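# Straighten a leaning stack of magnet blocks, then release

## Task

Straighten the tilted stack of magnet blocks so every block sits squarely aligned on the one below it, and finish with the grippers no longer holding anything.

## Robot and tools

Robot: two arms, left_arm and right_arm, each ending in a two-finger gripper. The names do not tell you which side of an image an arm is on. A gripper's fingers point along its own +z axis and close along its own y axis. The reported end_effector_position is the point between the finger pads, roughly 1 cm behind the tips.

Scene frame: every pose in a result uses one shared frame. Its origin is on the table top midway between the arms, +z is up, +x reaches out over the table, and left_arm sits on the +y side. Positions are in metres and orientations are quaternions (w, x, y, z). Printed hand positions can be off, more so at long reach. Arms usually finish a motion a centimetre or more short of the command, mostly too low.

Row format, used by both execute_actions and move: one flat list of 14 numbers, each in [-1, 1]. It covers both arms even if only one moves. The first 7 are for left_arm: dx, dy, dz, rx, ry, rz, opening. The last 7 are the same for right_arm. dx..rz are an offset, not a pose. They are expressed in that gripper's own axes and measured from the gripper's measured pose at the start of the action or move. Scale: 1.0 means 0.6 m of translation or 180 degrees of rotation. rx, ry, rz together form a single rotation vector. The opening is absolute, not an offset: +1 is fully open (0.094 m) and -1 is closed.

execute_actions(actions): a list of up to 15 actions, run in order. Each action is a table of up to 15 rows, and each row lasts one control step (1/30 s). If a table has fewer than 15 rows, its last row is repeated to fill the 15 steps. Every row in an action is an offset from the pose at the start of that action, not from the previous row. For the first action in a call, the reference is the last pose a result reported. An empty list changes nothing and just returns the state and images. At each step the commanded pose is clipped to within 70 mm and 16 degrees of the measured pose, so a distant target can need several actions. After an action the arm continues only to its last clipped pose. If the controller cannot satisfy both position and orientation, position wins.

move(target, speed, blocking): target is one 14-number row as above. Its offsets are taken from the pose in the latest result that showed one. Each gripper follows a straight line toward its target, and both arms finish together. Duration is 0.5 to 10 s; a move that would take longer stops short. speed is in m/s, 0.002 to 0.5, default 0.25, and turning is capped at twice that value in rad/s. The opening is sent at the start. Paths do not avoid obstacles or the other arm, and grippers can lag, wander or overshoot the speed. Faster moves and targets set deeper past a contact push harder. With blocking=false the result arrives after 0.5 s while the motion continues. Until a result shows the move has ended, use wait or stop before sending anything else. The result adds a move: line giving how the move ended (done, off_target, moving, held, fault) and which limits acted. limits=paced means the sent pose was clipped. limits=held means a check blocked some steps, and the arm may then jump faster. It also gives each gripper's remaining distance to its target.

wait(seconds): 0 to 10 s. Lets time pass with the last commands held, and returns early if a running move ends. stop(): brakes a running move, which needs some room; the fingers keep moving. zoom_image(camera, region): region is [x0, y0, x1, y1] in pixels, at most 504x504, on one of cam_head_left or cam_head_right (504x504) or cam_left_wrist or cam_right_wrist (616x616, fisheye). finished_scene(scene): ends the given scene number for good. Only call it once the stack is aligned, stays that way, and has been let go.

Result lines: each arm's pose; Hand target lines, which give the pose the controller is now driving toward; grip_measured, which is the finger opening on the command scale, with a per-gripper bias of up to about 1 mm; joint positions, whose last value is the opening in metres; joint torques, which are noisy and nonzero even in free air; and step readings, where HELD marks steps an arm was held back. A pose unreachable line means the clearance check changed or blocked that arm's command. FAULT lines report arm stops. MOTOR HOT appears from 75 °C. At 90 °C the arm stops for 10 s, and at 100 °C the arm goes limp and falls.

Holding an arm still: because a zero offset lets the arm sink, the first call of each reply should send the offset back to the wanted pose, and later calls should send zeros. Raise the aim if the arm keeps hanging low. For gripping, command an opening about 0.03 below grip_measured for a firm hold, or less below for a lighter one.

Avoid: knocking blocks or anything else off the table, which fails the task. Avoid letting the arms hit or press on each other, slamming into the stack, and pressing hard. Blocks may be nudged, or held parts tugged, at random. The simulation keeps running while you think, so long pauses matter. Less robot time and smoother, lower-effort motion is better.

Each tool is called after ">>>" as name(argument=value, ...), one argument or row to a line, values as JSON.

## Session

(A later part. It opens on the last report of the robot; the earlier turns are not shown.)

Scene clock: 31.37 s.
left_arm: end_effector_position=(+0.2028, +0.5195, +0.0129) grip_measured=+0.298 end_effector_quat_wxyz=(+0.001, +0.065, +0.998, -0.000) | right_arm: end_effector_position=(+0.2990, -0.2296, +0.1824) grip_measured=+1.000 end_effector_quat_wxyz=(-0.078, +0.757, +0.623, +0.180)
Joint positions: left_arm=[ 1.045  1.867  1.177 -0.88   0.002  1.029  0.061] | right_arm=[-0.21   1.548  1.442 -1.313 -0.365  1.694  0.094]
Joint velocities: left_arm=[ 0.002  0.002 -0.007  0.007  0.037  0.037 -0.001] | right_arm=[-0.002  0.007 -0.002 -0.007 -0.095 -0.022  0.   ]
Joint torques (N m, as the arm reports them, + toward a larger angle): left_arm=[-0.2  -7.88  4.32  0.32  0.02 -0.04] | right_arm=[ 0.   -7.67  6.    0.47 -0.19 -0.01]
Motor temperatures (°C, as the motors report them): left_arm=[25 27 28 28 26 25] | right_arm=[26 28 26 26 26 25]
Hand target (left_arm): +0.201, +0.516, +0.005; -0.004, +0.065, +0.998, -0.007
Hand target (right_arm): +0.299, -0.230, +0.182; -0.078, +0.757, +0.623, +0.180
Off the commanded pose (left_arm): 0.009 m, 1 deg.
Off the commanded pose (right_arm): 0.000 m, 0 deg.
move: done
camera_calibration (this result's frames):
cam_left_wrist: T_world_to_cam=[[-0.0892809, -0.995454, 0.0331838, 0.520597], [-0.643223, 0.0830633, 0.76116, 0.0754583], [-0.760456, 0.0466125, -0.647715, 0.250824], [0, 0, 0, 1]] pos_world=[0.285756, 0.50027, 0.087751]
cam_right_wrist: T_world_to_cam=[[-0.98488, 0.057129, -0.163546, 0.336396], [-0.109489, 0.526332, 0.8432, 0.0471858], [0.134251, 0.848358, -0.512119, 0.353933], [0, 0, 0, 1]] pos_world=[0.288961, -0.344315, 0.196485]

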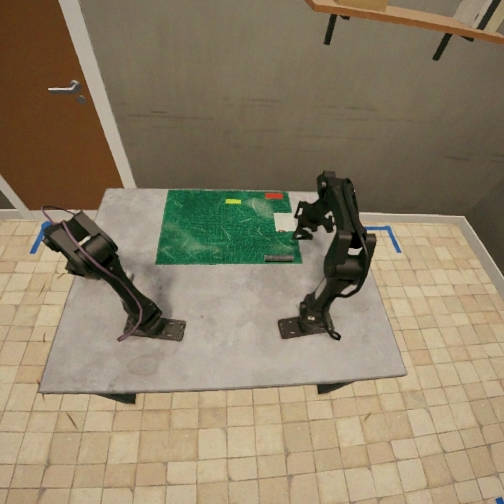

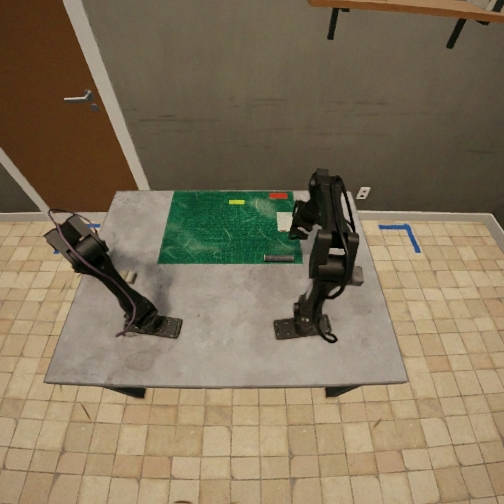

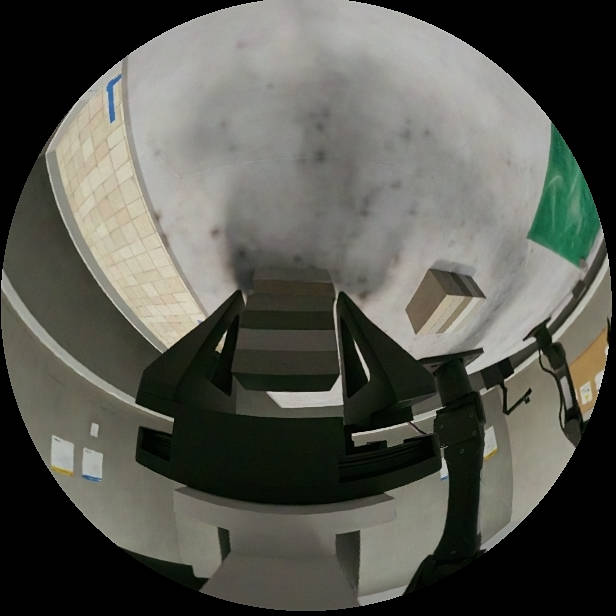

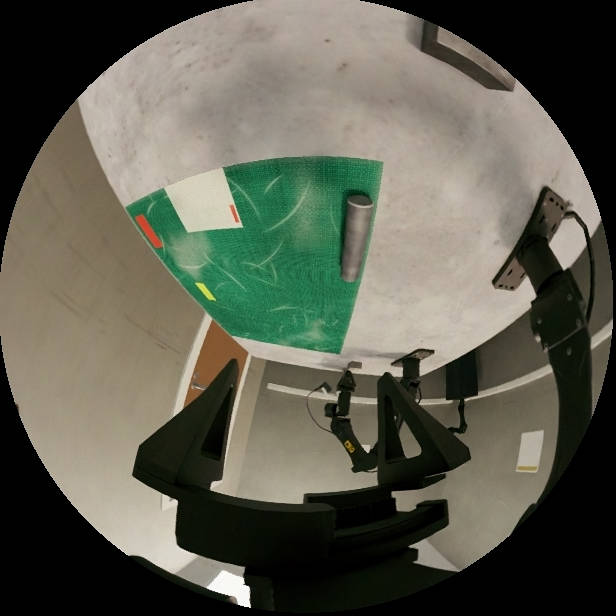

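Upright and centered. Squeeze, then open.

>>> execute_actions(
  actions=[
    [[0,0,0,0,0,0,0.24,0,0,0,0,0,0,1],[0,0,0,0,0,0,0.18,0,0,0,0,0,0,1],[0,0,0,0,0,0,0.13,0,0,0,0,0,0,1],[0,0,0,0,0,0,0.09,0,0,0,0,0,0,1],[0,0,0,0,0,0,0.065,0,0,0,0,0,0,1],[0,0,0,0,0,0,0.045,0,0,0,0,0,0,1],[0,0,0,0,0,0,0.03,0,0,0,0,0,0,1],[0,0,0,0,0,0,0.015,0,0,0,0,0,0,1],[0,0,0,0,0,0,0,0,0,0,0,0,0,1],[0,0,0,0,0,0,-0.015,0,0,0,0,0,0,1],[0,0,0,0,0,0,-0.03,0,0,0,0,0,0,1],[0,0,0,0,0,0,-0.045,0,0,0,0,0,0,1],[0,0,0,0,0,0,-0.06,0,0,0,0,0,0,1],[0,0,0,0,0,0,-0.08,0,0,0,0,0,0,1],[0,0,0,0,0,0,-0.12,0,0,0,0,0,0,1]],
  ],
)

>>> wait(
  seconds=0.3,
)

Scene clock: 32.23 s.
left_arm: end_effector_position=(+0.2027, +0.5187, +0.0129) grip_measured=-0.058 end_effector_quat_wxyz=(+0.001, +0.065, +0.998, -0.002) | right_arm: end_effector_position=(+0.2990, -0.2296, +0.1824) grip_measured=+1.000 end_effector_quat_wxyz=(-0.078, +0.757, +0.623, +0.180)
Joint positions: left_arm=[ 1.045  1.867  1.177 -0.883  0.004  1.029  0.044] | right_arm=[-0.21   1.548  1.442 -1.313 -0.365  1.694  0.094]
Joint velocities: left_arm=[-0.002 -0.007  0.012 -0.007 -0.051 -0.022  0.   ] | right_arm=[ 0.002 -0.002  0.007 -0.051  0.037  0.051  0.   ]
Joint torques (N m, as the arm reports them, + toward a larger angle): left_arm=[ 0.06 -9.1   5.51  0.26  0.01 -0.02] | right_arm=[ 0.1  -7.6   6.    0.48 -0.16 -0.01]
Motor temperatures (°C, as the motors report them): left_arm=[25 27 28 28 26 25] | right_arm=[26 28 26 26 26 25]
Hand target (left_arm): +0.203, +0.520, +0.013; +0.001, +0.065, +0.998, -0.000
Hand target (right_arm): +0.299, -0.230, +0.182; -0.078, +0.757, +0.623, +0.180
Off the commanded pose (left_arm): 0.001 m, 0 deg.
Off the commanded pose (right_arm): 0.000 m, 0 deg.
Step readings (end_effector_position):
0: left_arm (+0.2029, +0.5197, +0.0129) | right_arm (+0.2990, -0.2296, +0.1824)
1: left_arm (+0.2029, +0.5197, +0.0129) | right_arm (+0.2990, -0.2296, +0.1824)
2: left_arm (+0.2029, +0.5197, +0.0129) | right_arm (+0.2990, -0.2296, +0.1824)
4: left_arm (+0.2029, +0.5197, +0.0129) | right_arm (+0.2990, -0.2296, +0.1824)
8: left_arm (+0.2027, +0.5184, +0.0129) | right_arm (+0.2990, -0.2296, +0.1824)
15: end_effector_position above
camera_calibration (this result's frames):
cam_left_wrist: T_world_to_cam=[[-0.0892833, -0.995331, 0.0366702, 0.51971], [-0.643325, 0.0857363, 0.760778, 0.0740999], [-0.76037, 0.0443339, -0.647976, 0.251958], [0, 0, 0, 1]] pos_world=[0.285653, 0.49976, 0.0878314]
cam_right_wrist: T_world_to_cam=[[-0.98488, 0.057129, -0.163546, 0.336396], [-0.109489, 0.526332, 0.8432, 0.0471858], [0.134251, 0.848358, -0.512119, 0.353933], [0, 0, 0, 1]] pos_world=[0.288961, -0.344315, 0.196485]

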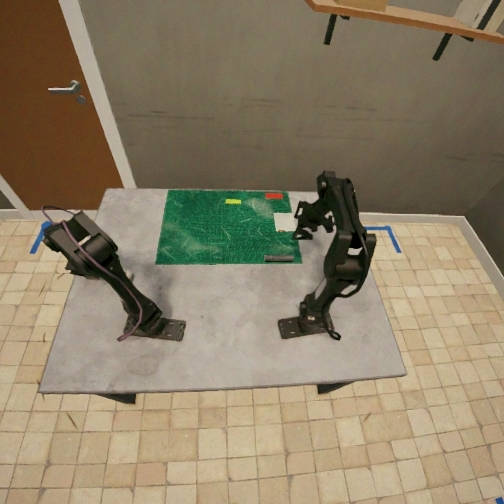

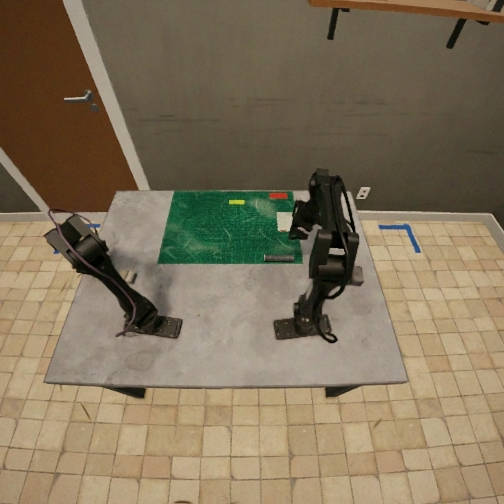

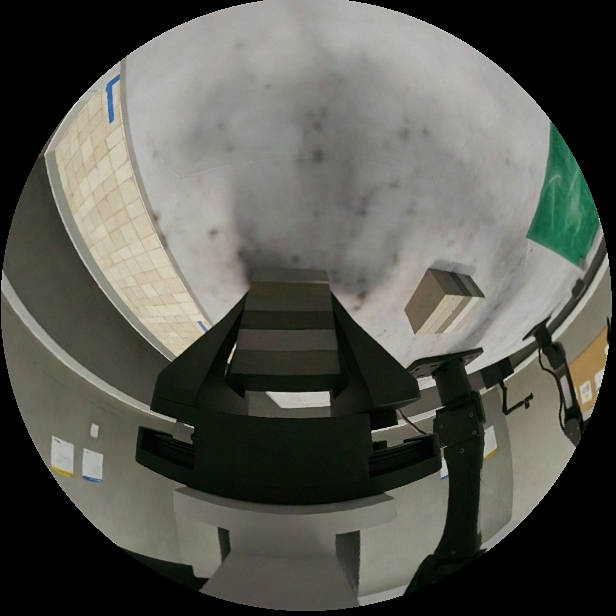

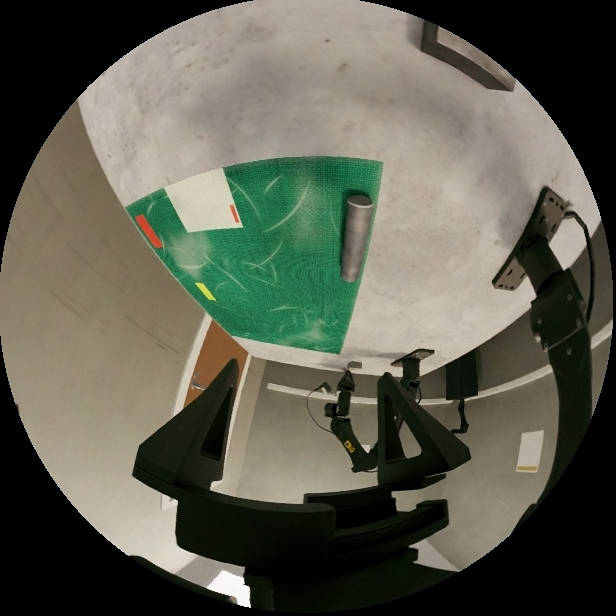

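Scene clock: 32.53 s.
left_arm: end_effector_position=(+0.2027, +0.5187, +0.0129) grip_measured=-0.058 end_effector_quat_wxyz=(+0.001, +0.065, +0.998, -0.002) | right_arm: end_effector_position=(+0.2990, -0.2296, +0.1824) grip_measured=+1.000 end_effector_quat_wxyz=(-0.078, +0.757, +0.623, +0.180)
Joint positions: left_arm=[ 1.045  1.867  1.177 -0.883  0.004  1.029  0.044] | right_arm=[-0.21   1.548  1.442 -1.313 -0.365  1.694  0.094]
Joint velocities: left_arm=[-0.002 -0.017 -0.012  0.007 -0.007  0.007  0.   ] | right_arm=[ 0.007 -0.002  0.002 -0.051  0.066 -0.037  0.   ]
Joint torques (N m, as the arm reports them, + toward a larger angle): left_arm=[ 0.02 -9.15  5.5   0.27 -0.01 -0.02] | right_arm=[ 0.04 -7.64  5.98  0.48 -0.18 -0.01]
Motor temperatures (°C, as the motors report them): left_arm=[25 27 28 28 26 25] | right_arm=[26 28 26 26 26 25]
Hand target (left_arm): +0.203, +0.520, +0.013; +0.001, +0.065, +0.998, -0.000
Hand target (right_arm): +0.299, -0.230, +0.182; -0.078, +0.757, +0.623, +0.180
Off the commanded pose (left_arm): 0.001 m, 0 deg.
Off the commanded pose (right_arm): 0.000 m, 0 deg.
wait: 0.30 s; at rest by 0.17 s
camera_calibration (this result's frames):
cam_left_wrist: T_world_to_cam=[[-0.0892833, -0.995331, 0.0366702, 0.51971], [-0.643325, 0.0857363, 0.760778, 0.0740999], [-0.76037, 0.0443339, -0.647976, 0.251958], [0, 0, 0, 1]] pos_world=[0.285653, 0.49976, 0.0878314]
cam_right_wrist: T_world_to_cam=[[-0.98488, 0.057129, -0.163546, 0.336396], [-0.109489, 0.526332, 0.8432, 0.0471858], [0.134251, 0.848358, -0.512119, 0.353933], [0, 0, 0, 1]] pos_world=[0.288961, -0.344315, 0.196485]

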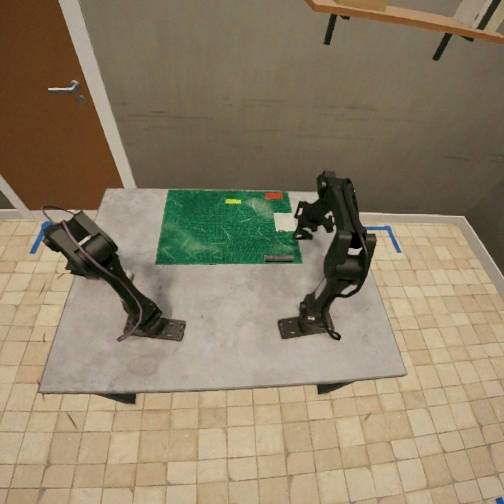

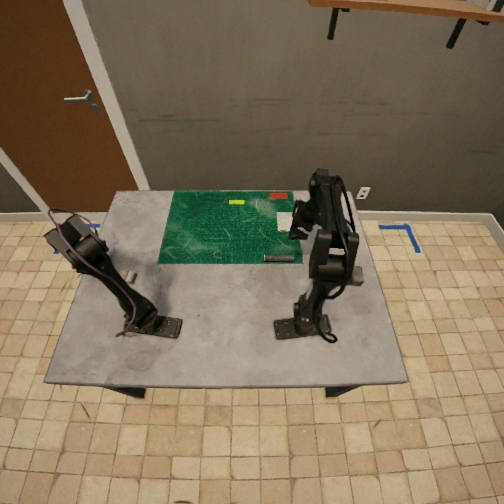

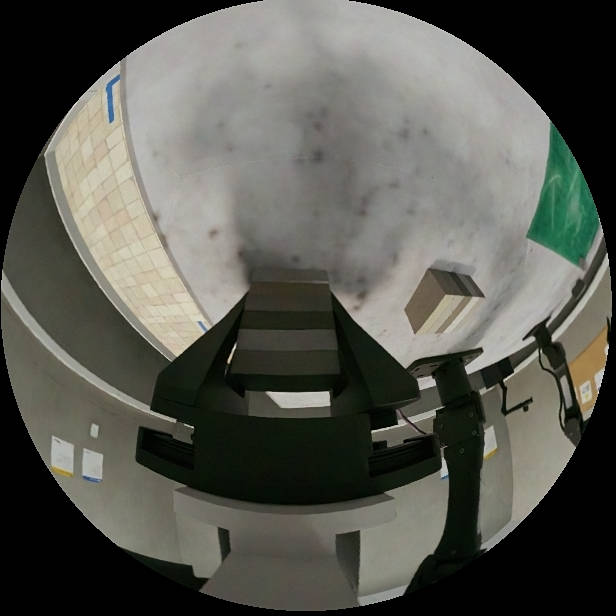

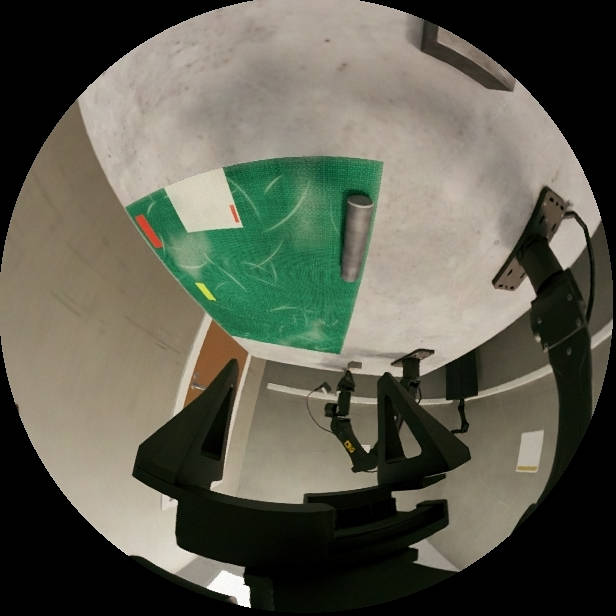

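>>> execute_actions(
  actions=[
    [[0,0,0,0,0,0,-0.04,0,0,0,0,0,0,1],[0,0,0,0,0,0,0.1,0,0,0,0,0,0,1],[0,0,0,0,0,0,0.4,0,0,0,0,0,0,1],[0,0,0,0,0,0,0.75,0,0,0,0,0,0,1]],
  ],
)

>>> zoom_image(
  camera="cam_left_wrist",
  region=[220, 260, 350, 400],
)

Scene clock: 33.30 s.
left_arm: end_effector_position=(+0.2027, +0.5187, +0.0129) grip_measured=+0.748 end_effector_quat_wxyz=(+0.001, +0.065, +0.998, -0.002) | right_arm: end_effector_position=(+0.2990, -0.2296, +0.1824) grip_measured=+1.000 end_effector_quat_wxyz=(-0.078, +0.757, +0.623, +0.180)
Joint positions: left_arm=[ 1.045  1.867  1.177 -0.883  0.004  1.029  0.082] | right_arm=[-0.21   1.548  1.442 -1.313 -0.365  1.694  0.094]
Joint velocities: left_arm=[ 0.002 -0.007 -0.012 -0.007 -0.007  0.007  0.   ] | right_arm=[-0.002  0.007 -0.017  0.037  0.022  0.037  0.   ]
Joint torques (N m, as the arm reports them, + toward a larger angle): left_arm=[ 0.02 -9.1   5.52  0.24  0.02 -0.02] | right_arm=[ 0.09 -7.64  5.96  0.48 -0.2  -0.03]
Motor temperatures (°C, as the motors report them): left_arm=[25 28 28 28 26 25] | right_arm=[26 28 26 26 26 25]
Hand target (left_arm): +0.203, +0.519, +0.013; +0.001, +0.065, +0.998, -0.002
Hand target (right_arm): +0.299, -0.230, +0.182; -0.078, +0.757, +0.623, +0.180
Off the commanded pose (left_arm): 0.000 m, 0 deg.
Off the commanded pose (right_arm): 0.000 m, 0 deg.
Step readings (end_effector_position):
0: left_arm (+0.2027, +0.5187, +0.0129) | right_arm (+0.2990, -0.2296, +0.1824)
1: left_arm (+0.2027, +0.5187, +0.0129) | right_arm (+0.2990, -0.2296, +0.1824)
2: left_arm (+0.2027, +0.5187, +0.0129) | right_arm (+0.2990, -0.2296, +0.1824)
4: left_arm (+0.2027, +0.5187, +0.0129) | right_arm (+0.2990, -0.2296, +0.1824)
8: left_arm (+0.2027, +0.5187, +0.0129) | right_arm (+0.2990, -0.2296, +0.1824)
15: end_effector_position above
camera_calibration (this result's frames):
cam_left_wrist: T_world_to_cam=[[-0.0892833, -0.995331, 0.0366702, 0.51971], [-0.643325, 0.0857363, 0.760778, 0.0740999], [-0.76037, 0.0443339, -0.647976, 0.251958], [0, 0, 0, 1]] pos_world=[0.285653, 0.49976, 0.0878314]
cam_right_wrist: T_world_to_cam=[[-0.98488, 0.057129, -0.163546, 0.336396], [-0.109489, 0.526332, 0.8432, 0.0471858], [0.134251, 0.848358, -0.512119, 0.353933], [0, 0, 0, 1]] pos_world=[0.288961, -0.344315, 0.196485]

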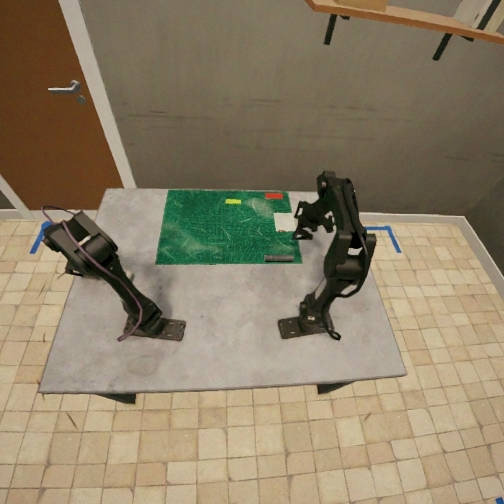

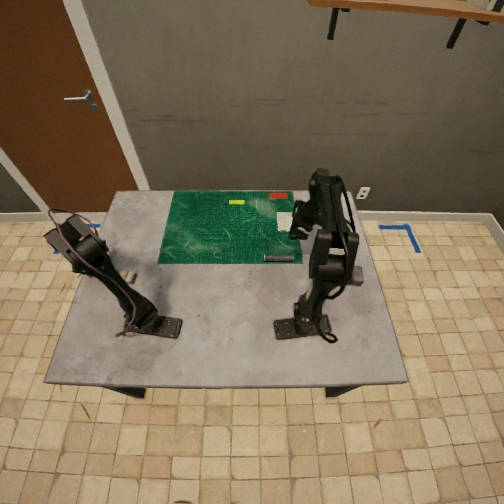

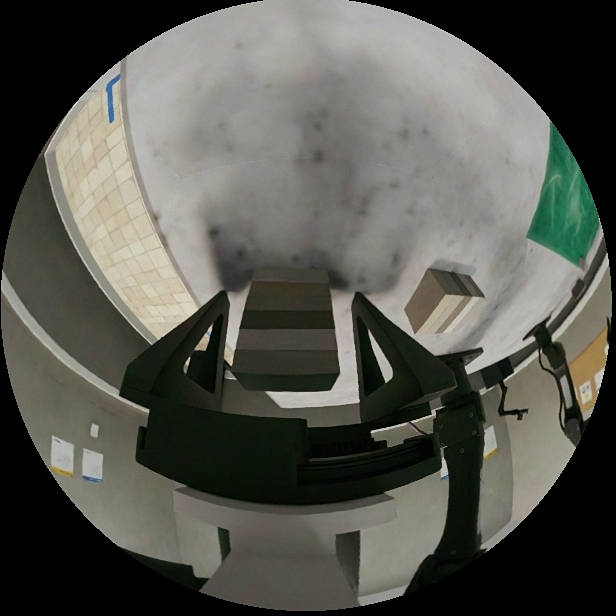

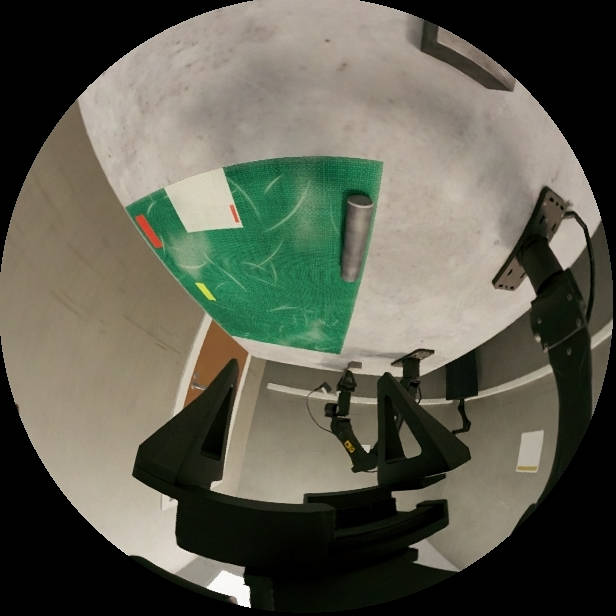

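Region (220, 260, 350, 400) of cam_left_wrist's 616x616 image, scaled by 3.600, with more detail than that image has; it fills the left 468 columns of this view, and the rest is white.

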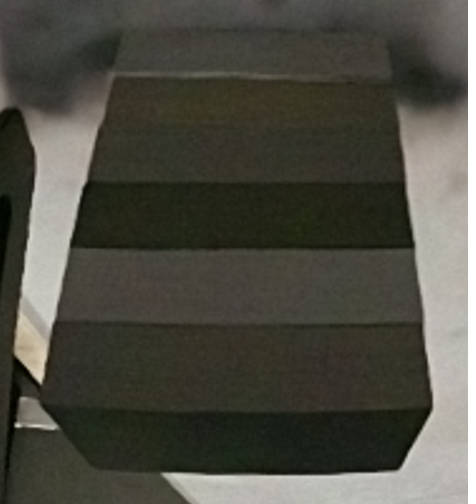

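>>> move(
  target=[-0.0085,-0.0052,0,0,0,-0.502,0.75,0,0,0,0,0,0,1],
  speed=0.5,
)

>>> zoom_image(
  camera="cam_left_wrist",
  region=[220, 255, 360, 405],
)

Scene clock: 36.23 s.
left_arm: end_effector_position=(+0.2053, +0.5166, +0.0129) grip_measured=+0.748 end_effector_quat_wxyz=(+0.001, +0.662, -0.749, +0.002) | right_arm: end_effector_position=(+0.2990, -0.2296, +0.1824) grip_measured=+1.000 end_effector_quat_wxyz=(-0.078, +0.757, +0.623, +0.180)
Joint positions: left_arm=[ 1.035  1.867  1.177 -0.883  0.005 -0.558  0.082] | right_arm=[-0.21   1.548  1.442 -1.313 -0.365  1.694  0.094]
Joint velocities: left_arm=[-0.007 -0.007  0.002  0.007  0.007 -0.037 -0.001] | right_arm=[-0.002 -0.022 -0.007  0.022  0.051 -0.037  0.   ]
Joint torques (N m, as the arm reports them, + toward a larger angle): left_arm=[-0.67 -9.19  5.52  0.24  0.   -0.05] | right_arm=[ 0.05 -7.61  5.95  0.5  -0.19 -0.01]
Motor temperatures (°C, as the motors report them): left_arm=[25 28 28 28 26 25] | right_arm=[26 28 26 26 26 25]
Hand target (left_arm): +0.207, +0.515, +0.013; -0.001, -0.662, +0.749, -0.002
Hand target (right_arm): +0.299, -0.230, +0.182; -0.078, +0.757, +0.623, +0.180
Off the commanded pose (left_arm): 0.003 m, 0 deg.
Off the commanded pose (right_arm): 0.000 m, 0 deg.
move: done
camera_calibration (this result's frames):
cam_left_wrist: T_world_to_cam=[[0.996004, -0.0821102, 0.0351385, -0.176702], [-0.0796737, -0.639066, 0.765014, 0.334638], [-0.0403596, -0.764757, -0.643054, 0.524154], [0, 0, 0, 1]] pos_world=[0.223812, 0.600197, 0.0872651]
cam_right_wrist: T_world_to_cam=[[-0.98488, 0.057129, -0.163546, 0.336396], [-0.109489, 0.526332, 0.8432, 0.0471858], [0.134251, 0.848358, -0.512119, 0.353933], [0, 0, 0, 1]] pos_world=[0.288961, -0.344315, 0.196485]

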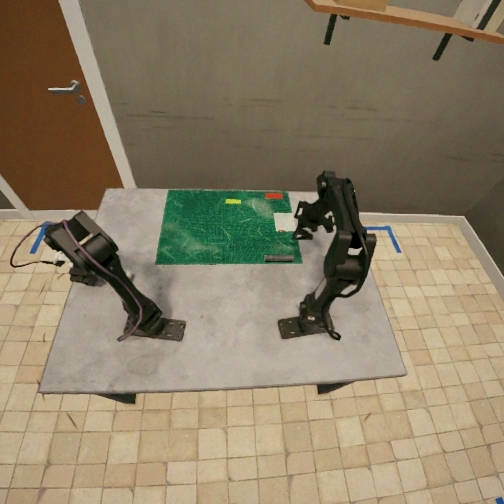

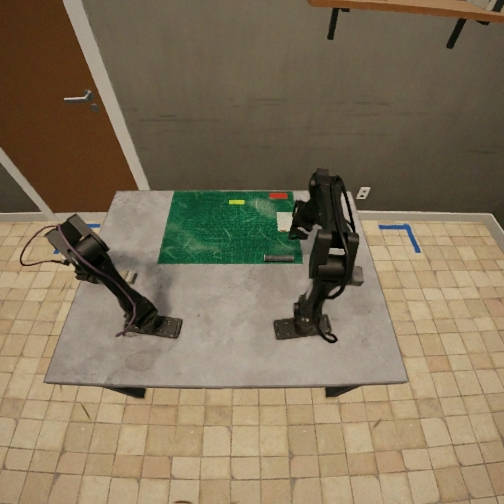

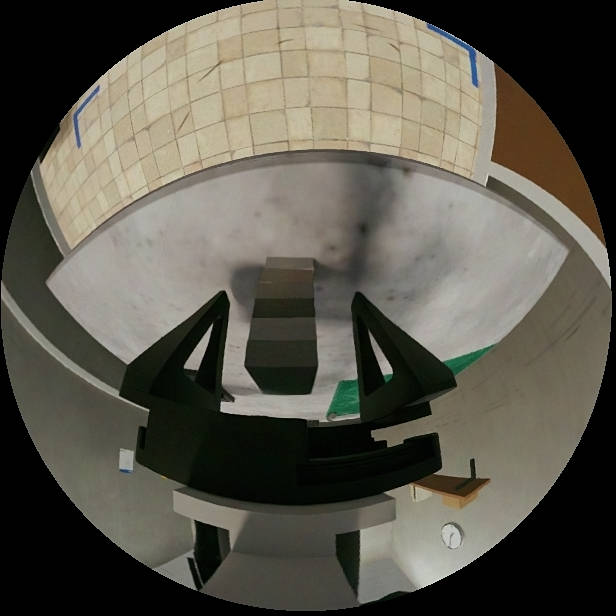

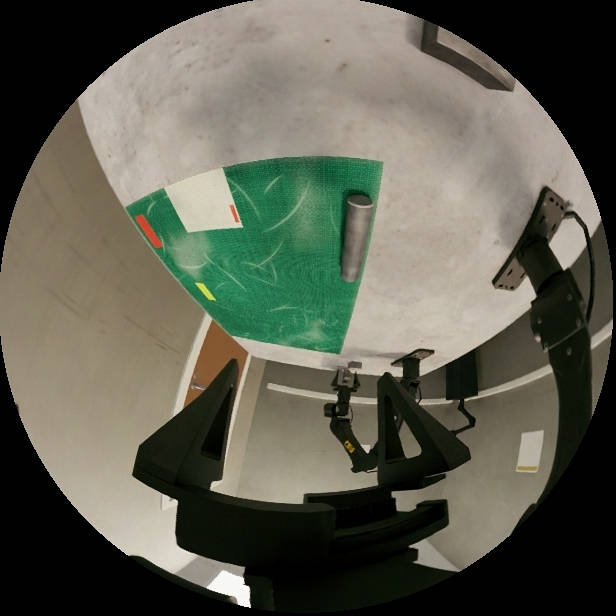

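Region (220, 255, 360, 405) of cam_left_wrist's 616x616 image, scaled by 3.360, with more detail than that image has; it fills the left 470 columns of this view, and the rest is white.

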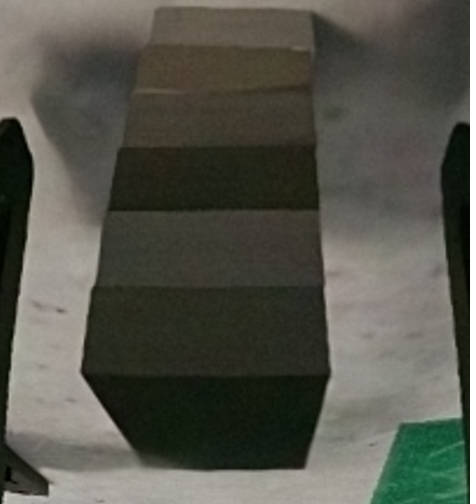

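>>> move(
  target=[-0.0267,0.003,-0.003,0,0,0.003,0,0,0,0,0,0,0,1],
  speed=0.04,
)

Scene clock: 37.77 s.
left_arm: end_effector_position=(+0.2065, +0.5303, +0.0152) grip_measured=+0.002 end_effector_quat_wxyz=(-0.006, +0.659, -0.752, +0.001) | right_arm: end_effector_position=(+0.2990, -0.2296, +0.1824) grip_measured=+1.000 end_effector_quat_wxyz=(-0.078, +0.757, +0.623, +0.180)
Joint positions: left_arm=[ 1.058  1.891  1.219 -0.887  0.005 -0.527  0.047] | right_arm=[-0.21   1.548  1.442 -1.313 -0.365  1.694  0.094]
Joint velocities: left_arm=[-0.012  0.002 -0.012  0.007 -0.022  0.022 -0.001] | right_arm=[ 0.002  0.002 -0.002  0.037  0.037 -0.022  0.   ]
Joint torques (N m, as the arm reports them, + toward a larger angle): left_arm=[ 0.6  -7.96  7.35  0.13  0.03  0.04] | right_arm=[-0.06 -7.56  5.94  0.45 -0.21 -0.03]
Motor temperatures (°C, as the motors report them): left_arm=[25 28 28 28 26 25] | right_arm=[26 28 26 26 26 25]
Hand target (left_arm): +0.205, +0.533, +0.014; -0.001, -0.659, +0.752, -0.003
Hand target (right_arm): +0.299, -0.230, +0.182; -0.078, +0.757, +0.623, +0.180
Off the commanded pose (left_arm): 0.003 m, 1 deg.
Off the commanded pose (right_arm): 0.000 m, 0 deg.
move: done
camera_calibration (this result's frames):
cam_left_wrist: T_world_to_cam=[[0.994947, -0.0908915, 0.0426488, -0.172077], [-0.091537, -0.646698, 0.757233, 0.348329], [-0.0412452, -0.757311, -0.65175, 0.532451], [0, 0, 0, 1]] pos_world=[0.225054, 0.612855, 0.0905978]
cam_right_wrist: T_world_to_cam=[[-0.98488, 0.057129, -0.163546, 0.336396], [-0.109489, 0.526332, 0.8432, 0.0471858], [0.134251, 0.848358, -0.512119, 0.353933], [0, 0, 0, 1]] pos_world=[0.288961, -0.344315, 0.196485]

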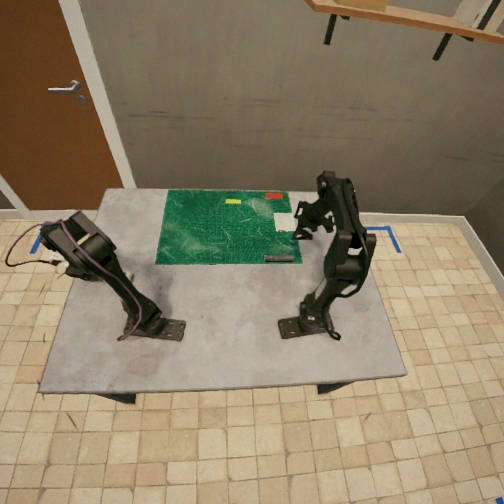

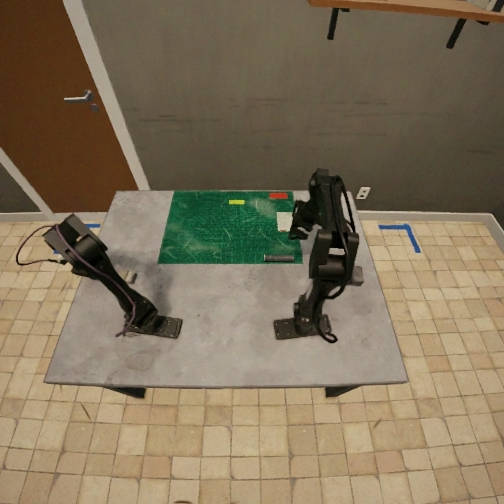

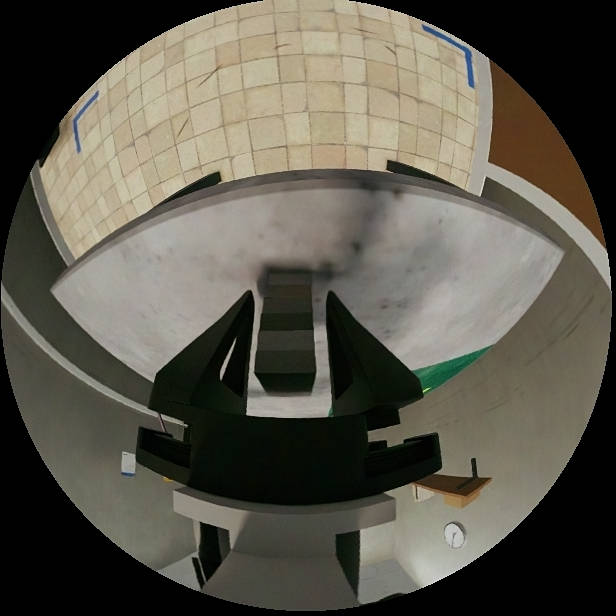

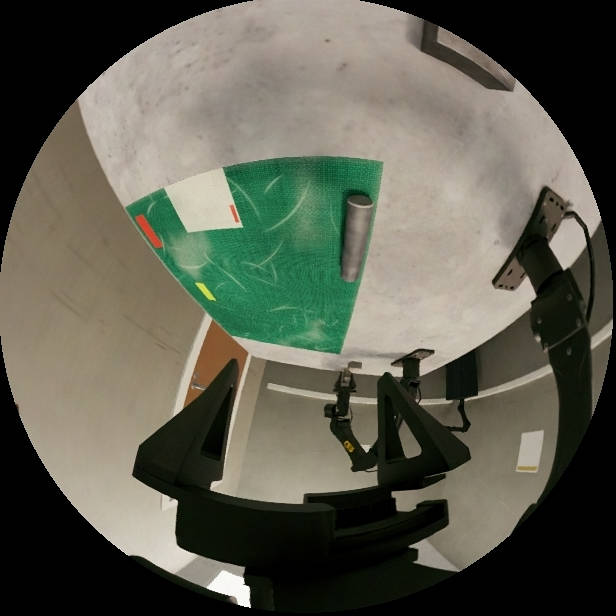

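>>> execute_actions(
  actions=[
    [[0.001,0.0006,0.005,-0.0013,0.002,0,-0.05,0,0,0,0,0,0,1],[0.0015,0.001,0.007,-0.002,0.0033,0,-0.1,0,0,0,0,0,0,1],[0.002,0.0012,0.009,-0.0025,0.0043,0,-0.15,0,0,0,0,0,0,1],[0.0023,0.0014,0.0105,-0.0029,0.005,0,-0.2,0,0,0,0,0,0,1],[0.0023,0.0014,0.0105,-0.0029,0.005,0,-0.25,0,0,0,0,0,0,1],[0.0023,0.0014,0.0105,-0.0029,0.005,0,-0.3,0,0,0,0,0,0,1]],
  ],
)

Scene clock: 38.90 s.
left_arm: end_effector_position=(+0.2062, +0.5300, +0.0152) grip_measured=-0.298 end_effector_quat_wxyz=(-0.005, +0.658, -0.753, +0.001) | right_arm: end_effector_position=(+0.2990, -0.2296, +0.1824) grip_measured=+1.000 end_effector_quat_wxyz=(-0.078, +0.757, +0.623, +0.180)
Joint positions: left_arm=[ 1.058  1.891  1.219 -0.889  0.005 -0.525  0.033] | right_arm=[-0.21   1.548  1.442 -1.313 -0.365  1.694  0.094]
Joint velocities: left_arm=[-0.002  0.012 -0.002  0.007  0.037 -0.022  0.   ] | right_arm=[ 0.017 -0.027  0.002  0.037  0.007 -0.007  0.   ]
Joint torques (N m, as the arm reports them, + toward a larger angle): left_arm=[-0.01 -7.73  5.57  0.3   0.02 -0.04] | right_arm=[ 0.04 -7.66  5.94  0.48 -0.16 -0.02]
Motor temperatures (°C, as the motors report them): left_arm=[25 28 28 28 26 25] | right_arm=[26 28 26 26 26 25]
Hand target (left_arm): +0.206, +0.529, +0.009; -0.003, -0.659, +0.752, -0.003
Hand target (right_arm): +0.299, -0.230, +0.182; -0.078, +0.757, +0.623, +0.180
Off the commanded pose (left_arm): 0.006 m, 1 deg.
Off the commanded pose (right_arm): 0.000 m, 0 deg.
Step readings (end_effector_position):
0: left_arm (+0.2062, +0.5300, +0.0152) | right_arm (+0.2990, -0.2296, +0.1824)
1: left_arm (+0.2062, +0.5300, +0.0152) | right_arm (+0.2990, -0.2296, +0.1824)
2: left_arm (+0.2062, +0.5300, +0.0152) | right_arm (+0.2990, -0.2296, +0.1824)
4: left_arm (+0.2062, +0.5300, +0.0152) | right_arm (+0.2990, -0.2296, +0.1824)
8: left_arm (+0.2062, +0.5300, +0.0152) | right_arm (+0.2990, -0.2296, +0.1824)
15: end_effector_position above
camera_calibration (this result's frames):
cam_left_wrist: T_world_to_cam=[[0.994777, -0.0931185, 0.0418169, -0.170646], [-0.0922993, -0.645591, 0.758086, 0.347674], [-0.0435952, -0.757985, -0.650813, 0.53304], [0, 0, 0, 1]] pos_world=[0.225082, 0.612601, 0.0904786]
cam_right_wrist: T_world_to_cam=[[-0.98488, 0.057129, -0.163546, 0.336396], [-0.109489, 0.526332, 0.8432, 0.0471858], [0.134251, 0.848358, -0.512119, 0.353933], [0, 0, 0, 1]] pos_world=[0.288961, -0.344315, 0.196485]

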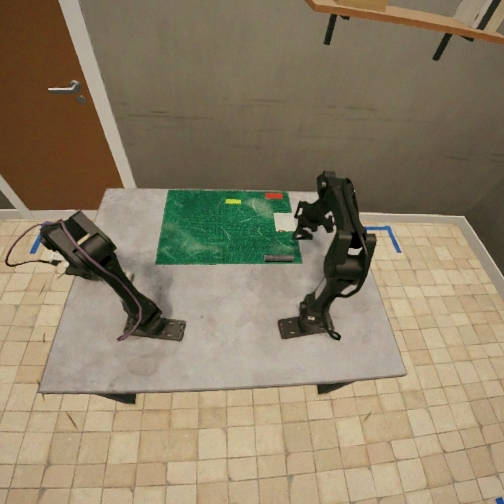

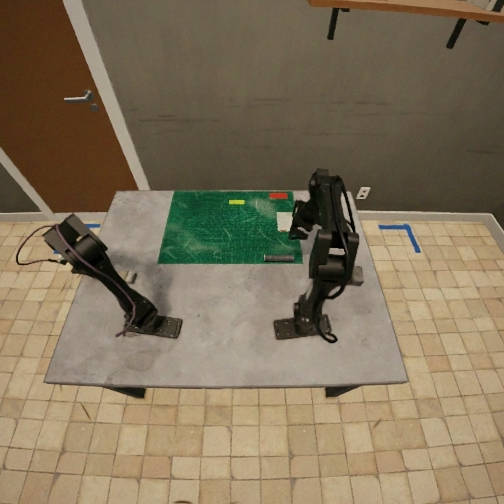

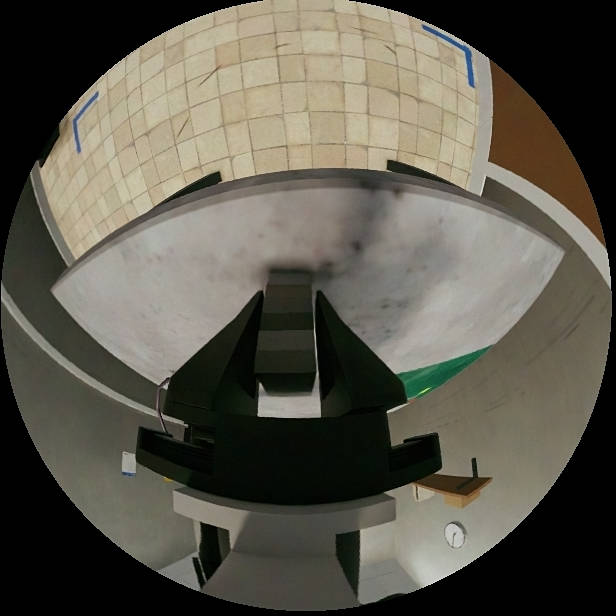

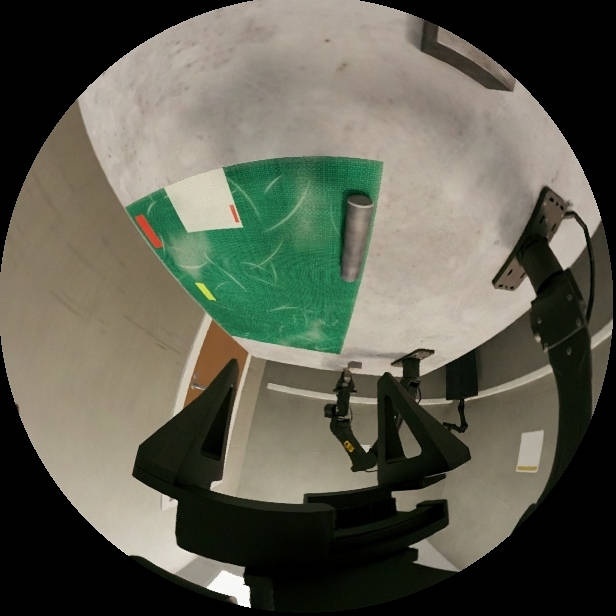

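>>> execute_actions(
  actions=[
    [[0.0027,0.0016,0.012,-0.0034,0.0058,-0.002,-0.3,0,0,0,0,0,0,1],[0.0031,0.0019,0.014,-0.0039,0.0067,-0.003,-0.3,0,0,0,0,0,0,1],[0.0031,0.0019,0.014,-0.0039,0.0067,-0.003,-0.3,0,0,0,0,0,0,1],[0.0031,0.0019,0.014,-0.0039,0.0067,-0.003,-0.3,0,0,0,0,0,0,1],[0.0031,0.0019,0.014,-0.0039,0.0067,-0.003,-0.3,0,0,0,0,0,0,1],[0.0031,0.0019,0.014,-0.0039,0.0067,-0.003,-0.3,0,0,0,0,0,0,1],[0.0031,0.0019,0.014,-0.0039,0.0067,-0.003,-0.31,0,0,0,0,0,0,1],[0.0031,0.0019,0.014,-0.0039,0.0067,-0.003,-0.32,0,0,0,0,0,0,1],[0.0031,0.0019,0.014,-0.0039,0.0067,-0.003,-0.33,0,0,0,0,0,0,1],[0.0031,0.0019,0.014,-0.0039,0.0067,-0.003,-0.34,0,0,0,0,0,0,1],[0.0031,0.0019,0.014,-0.0039,0.0067,-0.003,-0.35,0,0,0,0,0,0,1],[0.0031,0.0019,0.014,-0.0039,0.0067,-0.003,-0.36,0,0,0,0,0,0,1]],
    [[0,0,0,0,0,0,-0.375,0,0,0,0,0,0,1],[0,0,0,0,0,0,-0.39,0,0,0,0,0,0,1],[0,0,0,0,0,0,-0.405,0,0,0,0,0,0,1],[0,0,0,0,0,0,-0.42,0,0,0,0,0,0,1],[0,0,0,0,0,0,-0.435,0,0,0,0,0,0,1],[0,0,0,0,0,0,-0.45,0,0,0,0,0,0,1],[0,0,0,0,0,0,-0.47,0,0,0,0,0,0,1],[0,0,0,0,0,0,-0.5,0,0,0,0,0,0,1]],
  ],
)

Scene clock: 40.57 s.
left_arm: end_effector_position=(+0.2058, +0.5302, +0.0152) grip_measured=-0.442 end_effector_quat_wxyz=(-0.005, +0.660, -0.751, +0.000) | right_arm: end_effector_position=(+0.2990, -0.2296, +0.1824) grip_measured=+1.000 end_effector_quat_wxyz=(-0.078, +0.757, +0.623, +0.180)
Joint positions: left_arm=[ 1.058  1.891  1.219 -0.889  0.002 -0.528  0.026] | right_arm=[-0.21   1.548  1.442 -1.313 -0.365  1.694  0.094]
Joint velocities: left_arm=[-0.007  0.007 -0.007  0.051 -0.051  0.037  0.001] | right_arm=[-0.002 -0.002  0.017 -0.139  0.007 -0.022  0.   ]
Joint torques (N m, as the arm reports them, + toward a larger angle): left_arm=[ 0.02 -9.46  5.58  0.28  0.05 -0.02] | right_arm=[ 0.06 -7.56  6.    0.48 -0.17 -0.03]
Motor temperatures (°C, as the motors report them): left_arm=[25 28 28 28 26 25] | right_arm=[26 28 26 26 26 25]
Hand target (left_arm): +0.206, +0.530, +0.015; +0.005, -0.660, +0.751, -0.001
Hand target (right_arm): +0.299, -0.230, +0.182; -0.078, +0.757, +0.623, +0.180
Off the commanded pose (left_arm): 0.000 m, 0 deg.
Off the commanded pose (right_arm): 0.000 m, 0 deg.
Step readings (end_effector_position; steps 1 to 15: 1st action; 16 to 30: 2nd action):
0: left_arm (+0.2062, +0.5300, +0.0152) | right_arm (+0.2990, -0.2296, +0.1824)
1: left_arm (+0.2062, +0.5300, +0.0152) | right_arm (+0.2990, -0.2296, +0.1824)
2: left_arm (+0.2062, +0.5300, +0.0152) | right_arm (+0.2990, -0.2296, +0.1824)
4: left_arm (+0.2062, +0.5300, +0.0152) | right_arm (+0.2990, -0.2296, +0.1824)
8: left_arm (+0.2062, +0.5300, +0.0152) | right_arm (+0.2990, -0.2296, +0.1824)
15: left_arm (+0.2062, +0.5300, +0.0152) | right_arm (+0.2990, -0.2296, +0.1824)
16: left_arm (+0.2062, +0.5300, +0.0152) | right_arm (+0.2990, -0.2296, +0.1824)
17: left_arm (+0.2062, +0.5300, +0.0152) | right_arm (+0.2990, -0.2296, +0.1824)
19: left_arm (+0.2059, +0.5301, +0.0152) | right_arm (+0.2990, -0.2296, +0.1824)
23: left_arm (+0.2058, +0.5302, +0.0152) | right_arm (+0.2990, -0.2296, +0.1824)
30: end_effector_position above
camera_calibration (this result's frames):
cam_left_wrist: T_world_to_cam=[[0.995221, -0.0893499, 0.0393854, -0.172246], [-0.0880558, -0.646921, 0.757456, 0.347616], [-0.0421994, -0.757305, -0.651697, 0.532548], [0, 0, 0, 1]] pos_world=[0.224506, 0.612791, 0.0905398]
cam_right_wrist: T_world_to_cam=[[-0.98488, 0.057129, -0.163546, 0.336396], [-0.109489, 0.526332, 0.8432, 0.0471858], [0.134251, 0.848358, -0.512119, 0.353933], [0, 0, 0, 1]] pos_world=[0.288961, -0.344315, 0.196485]

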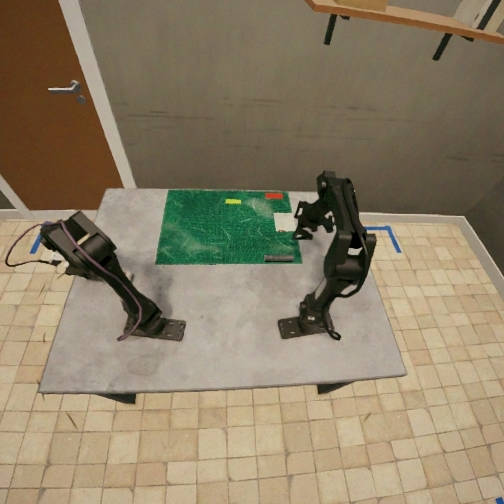

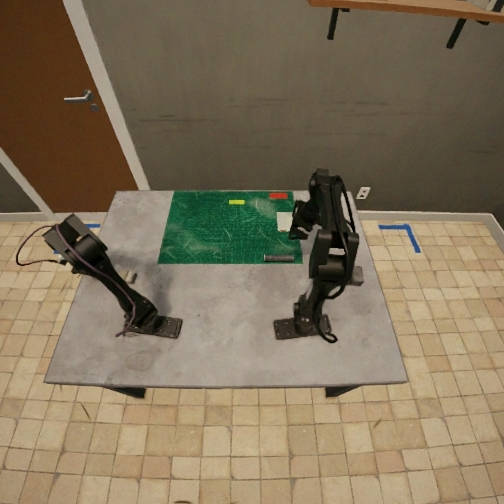

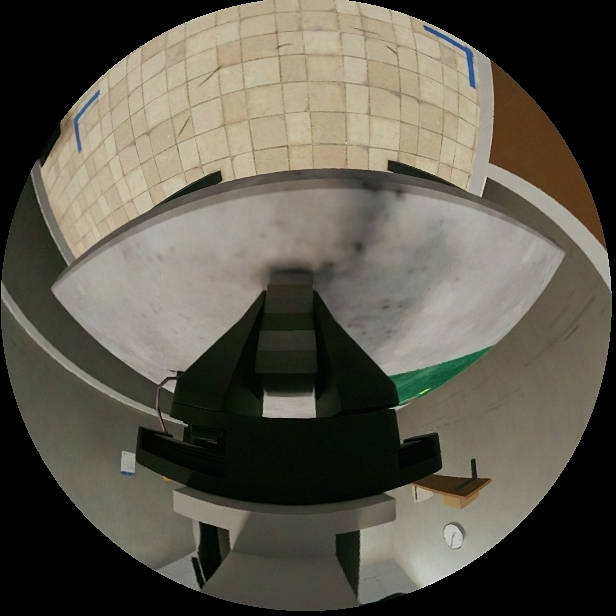

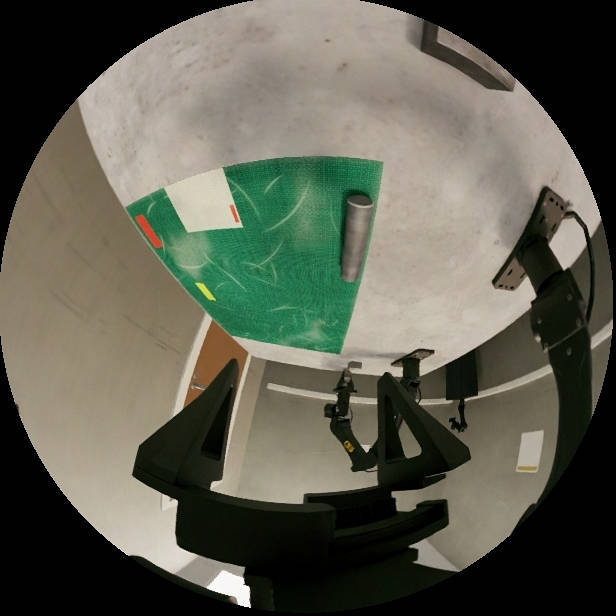

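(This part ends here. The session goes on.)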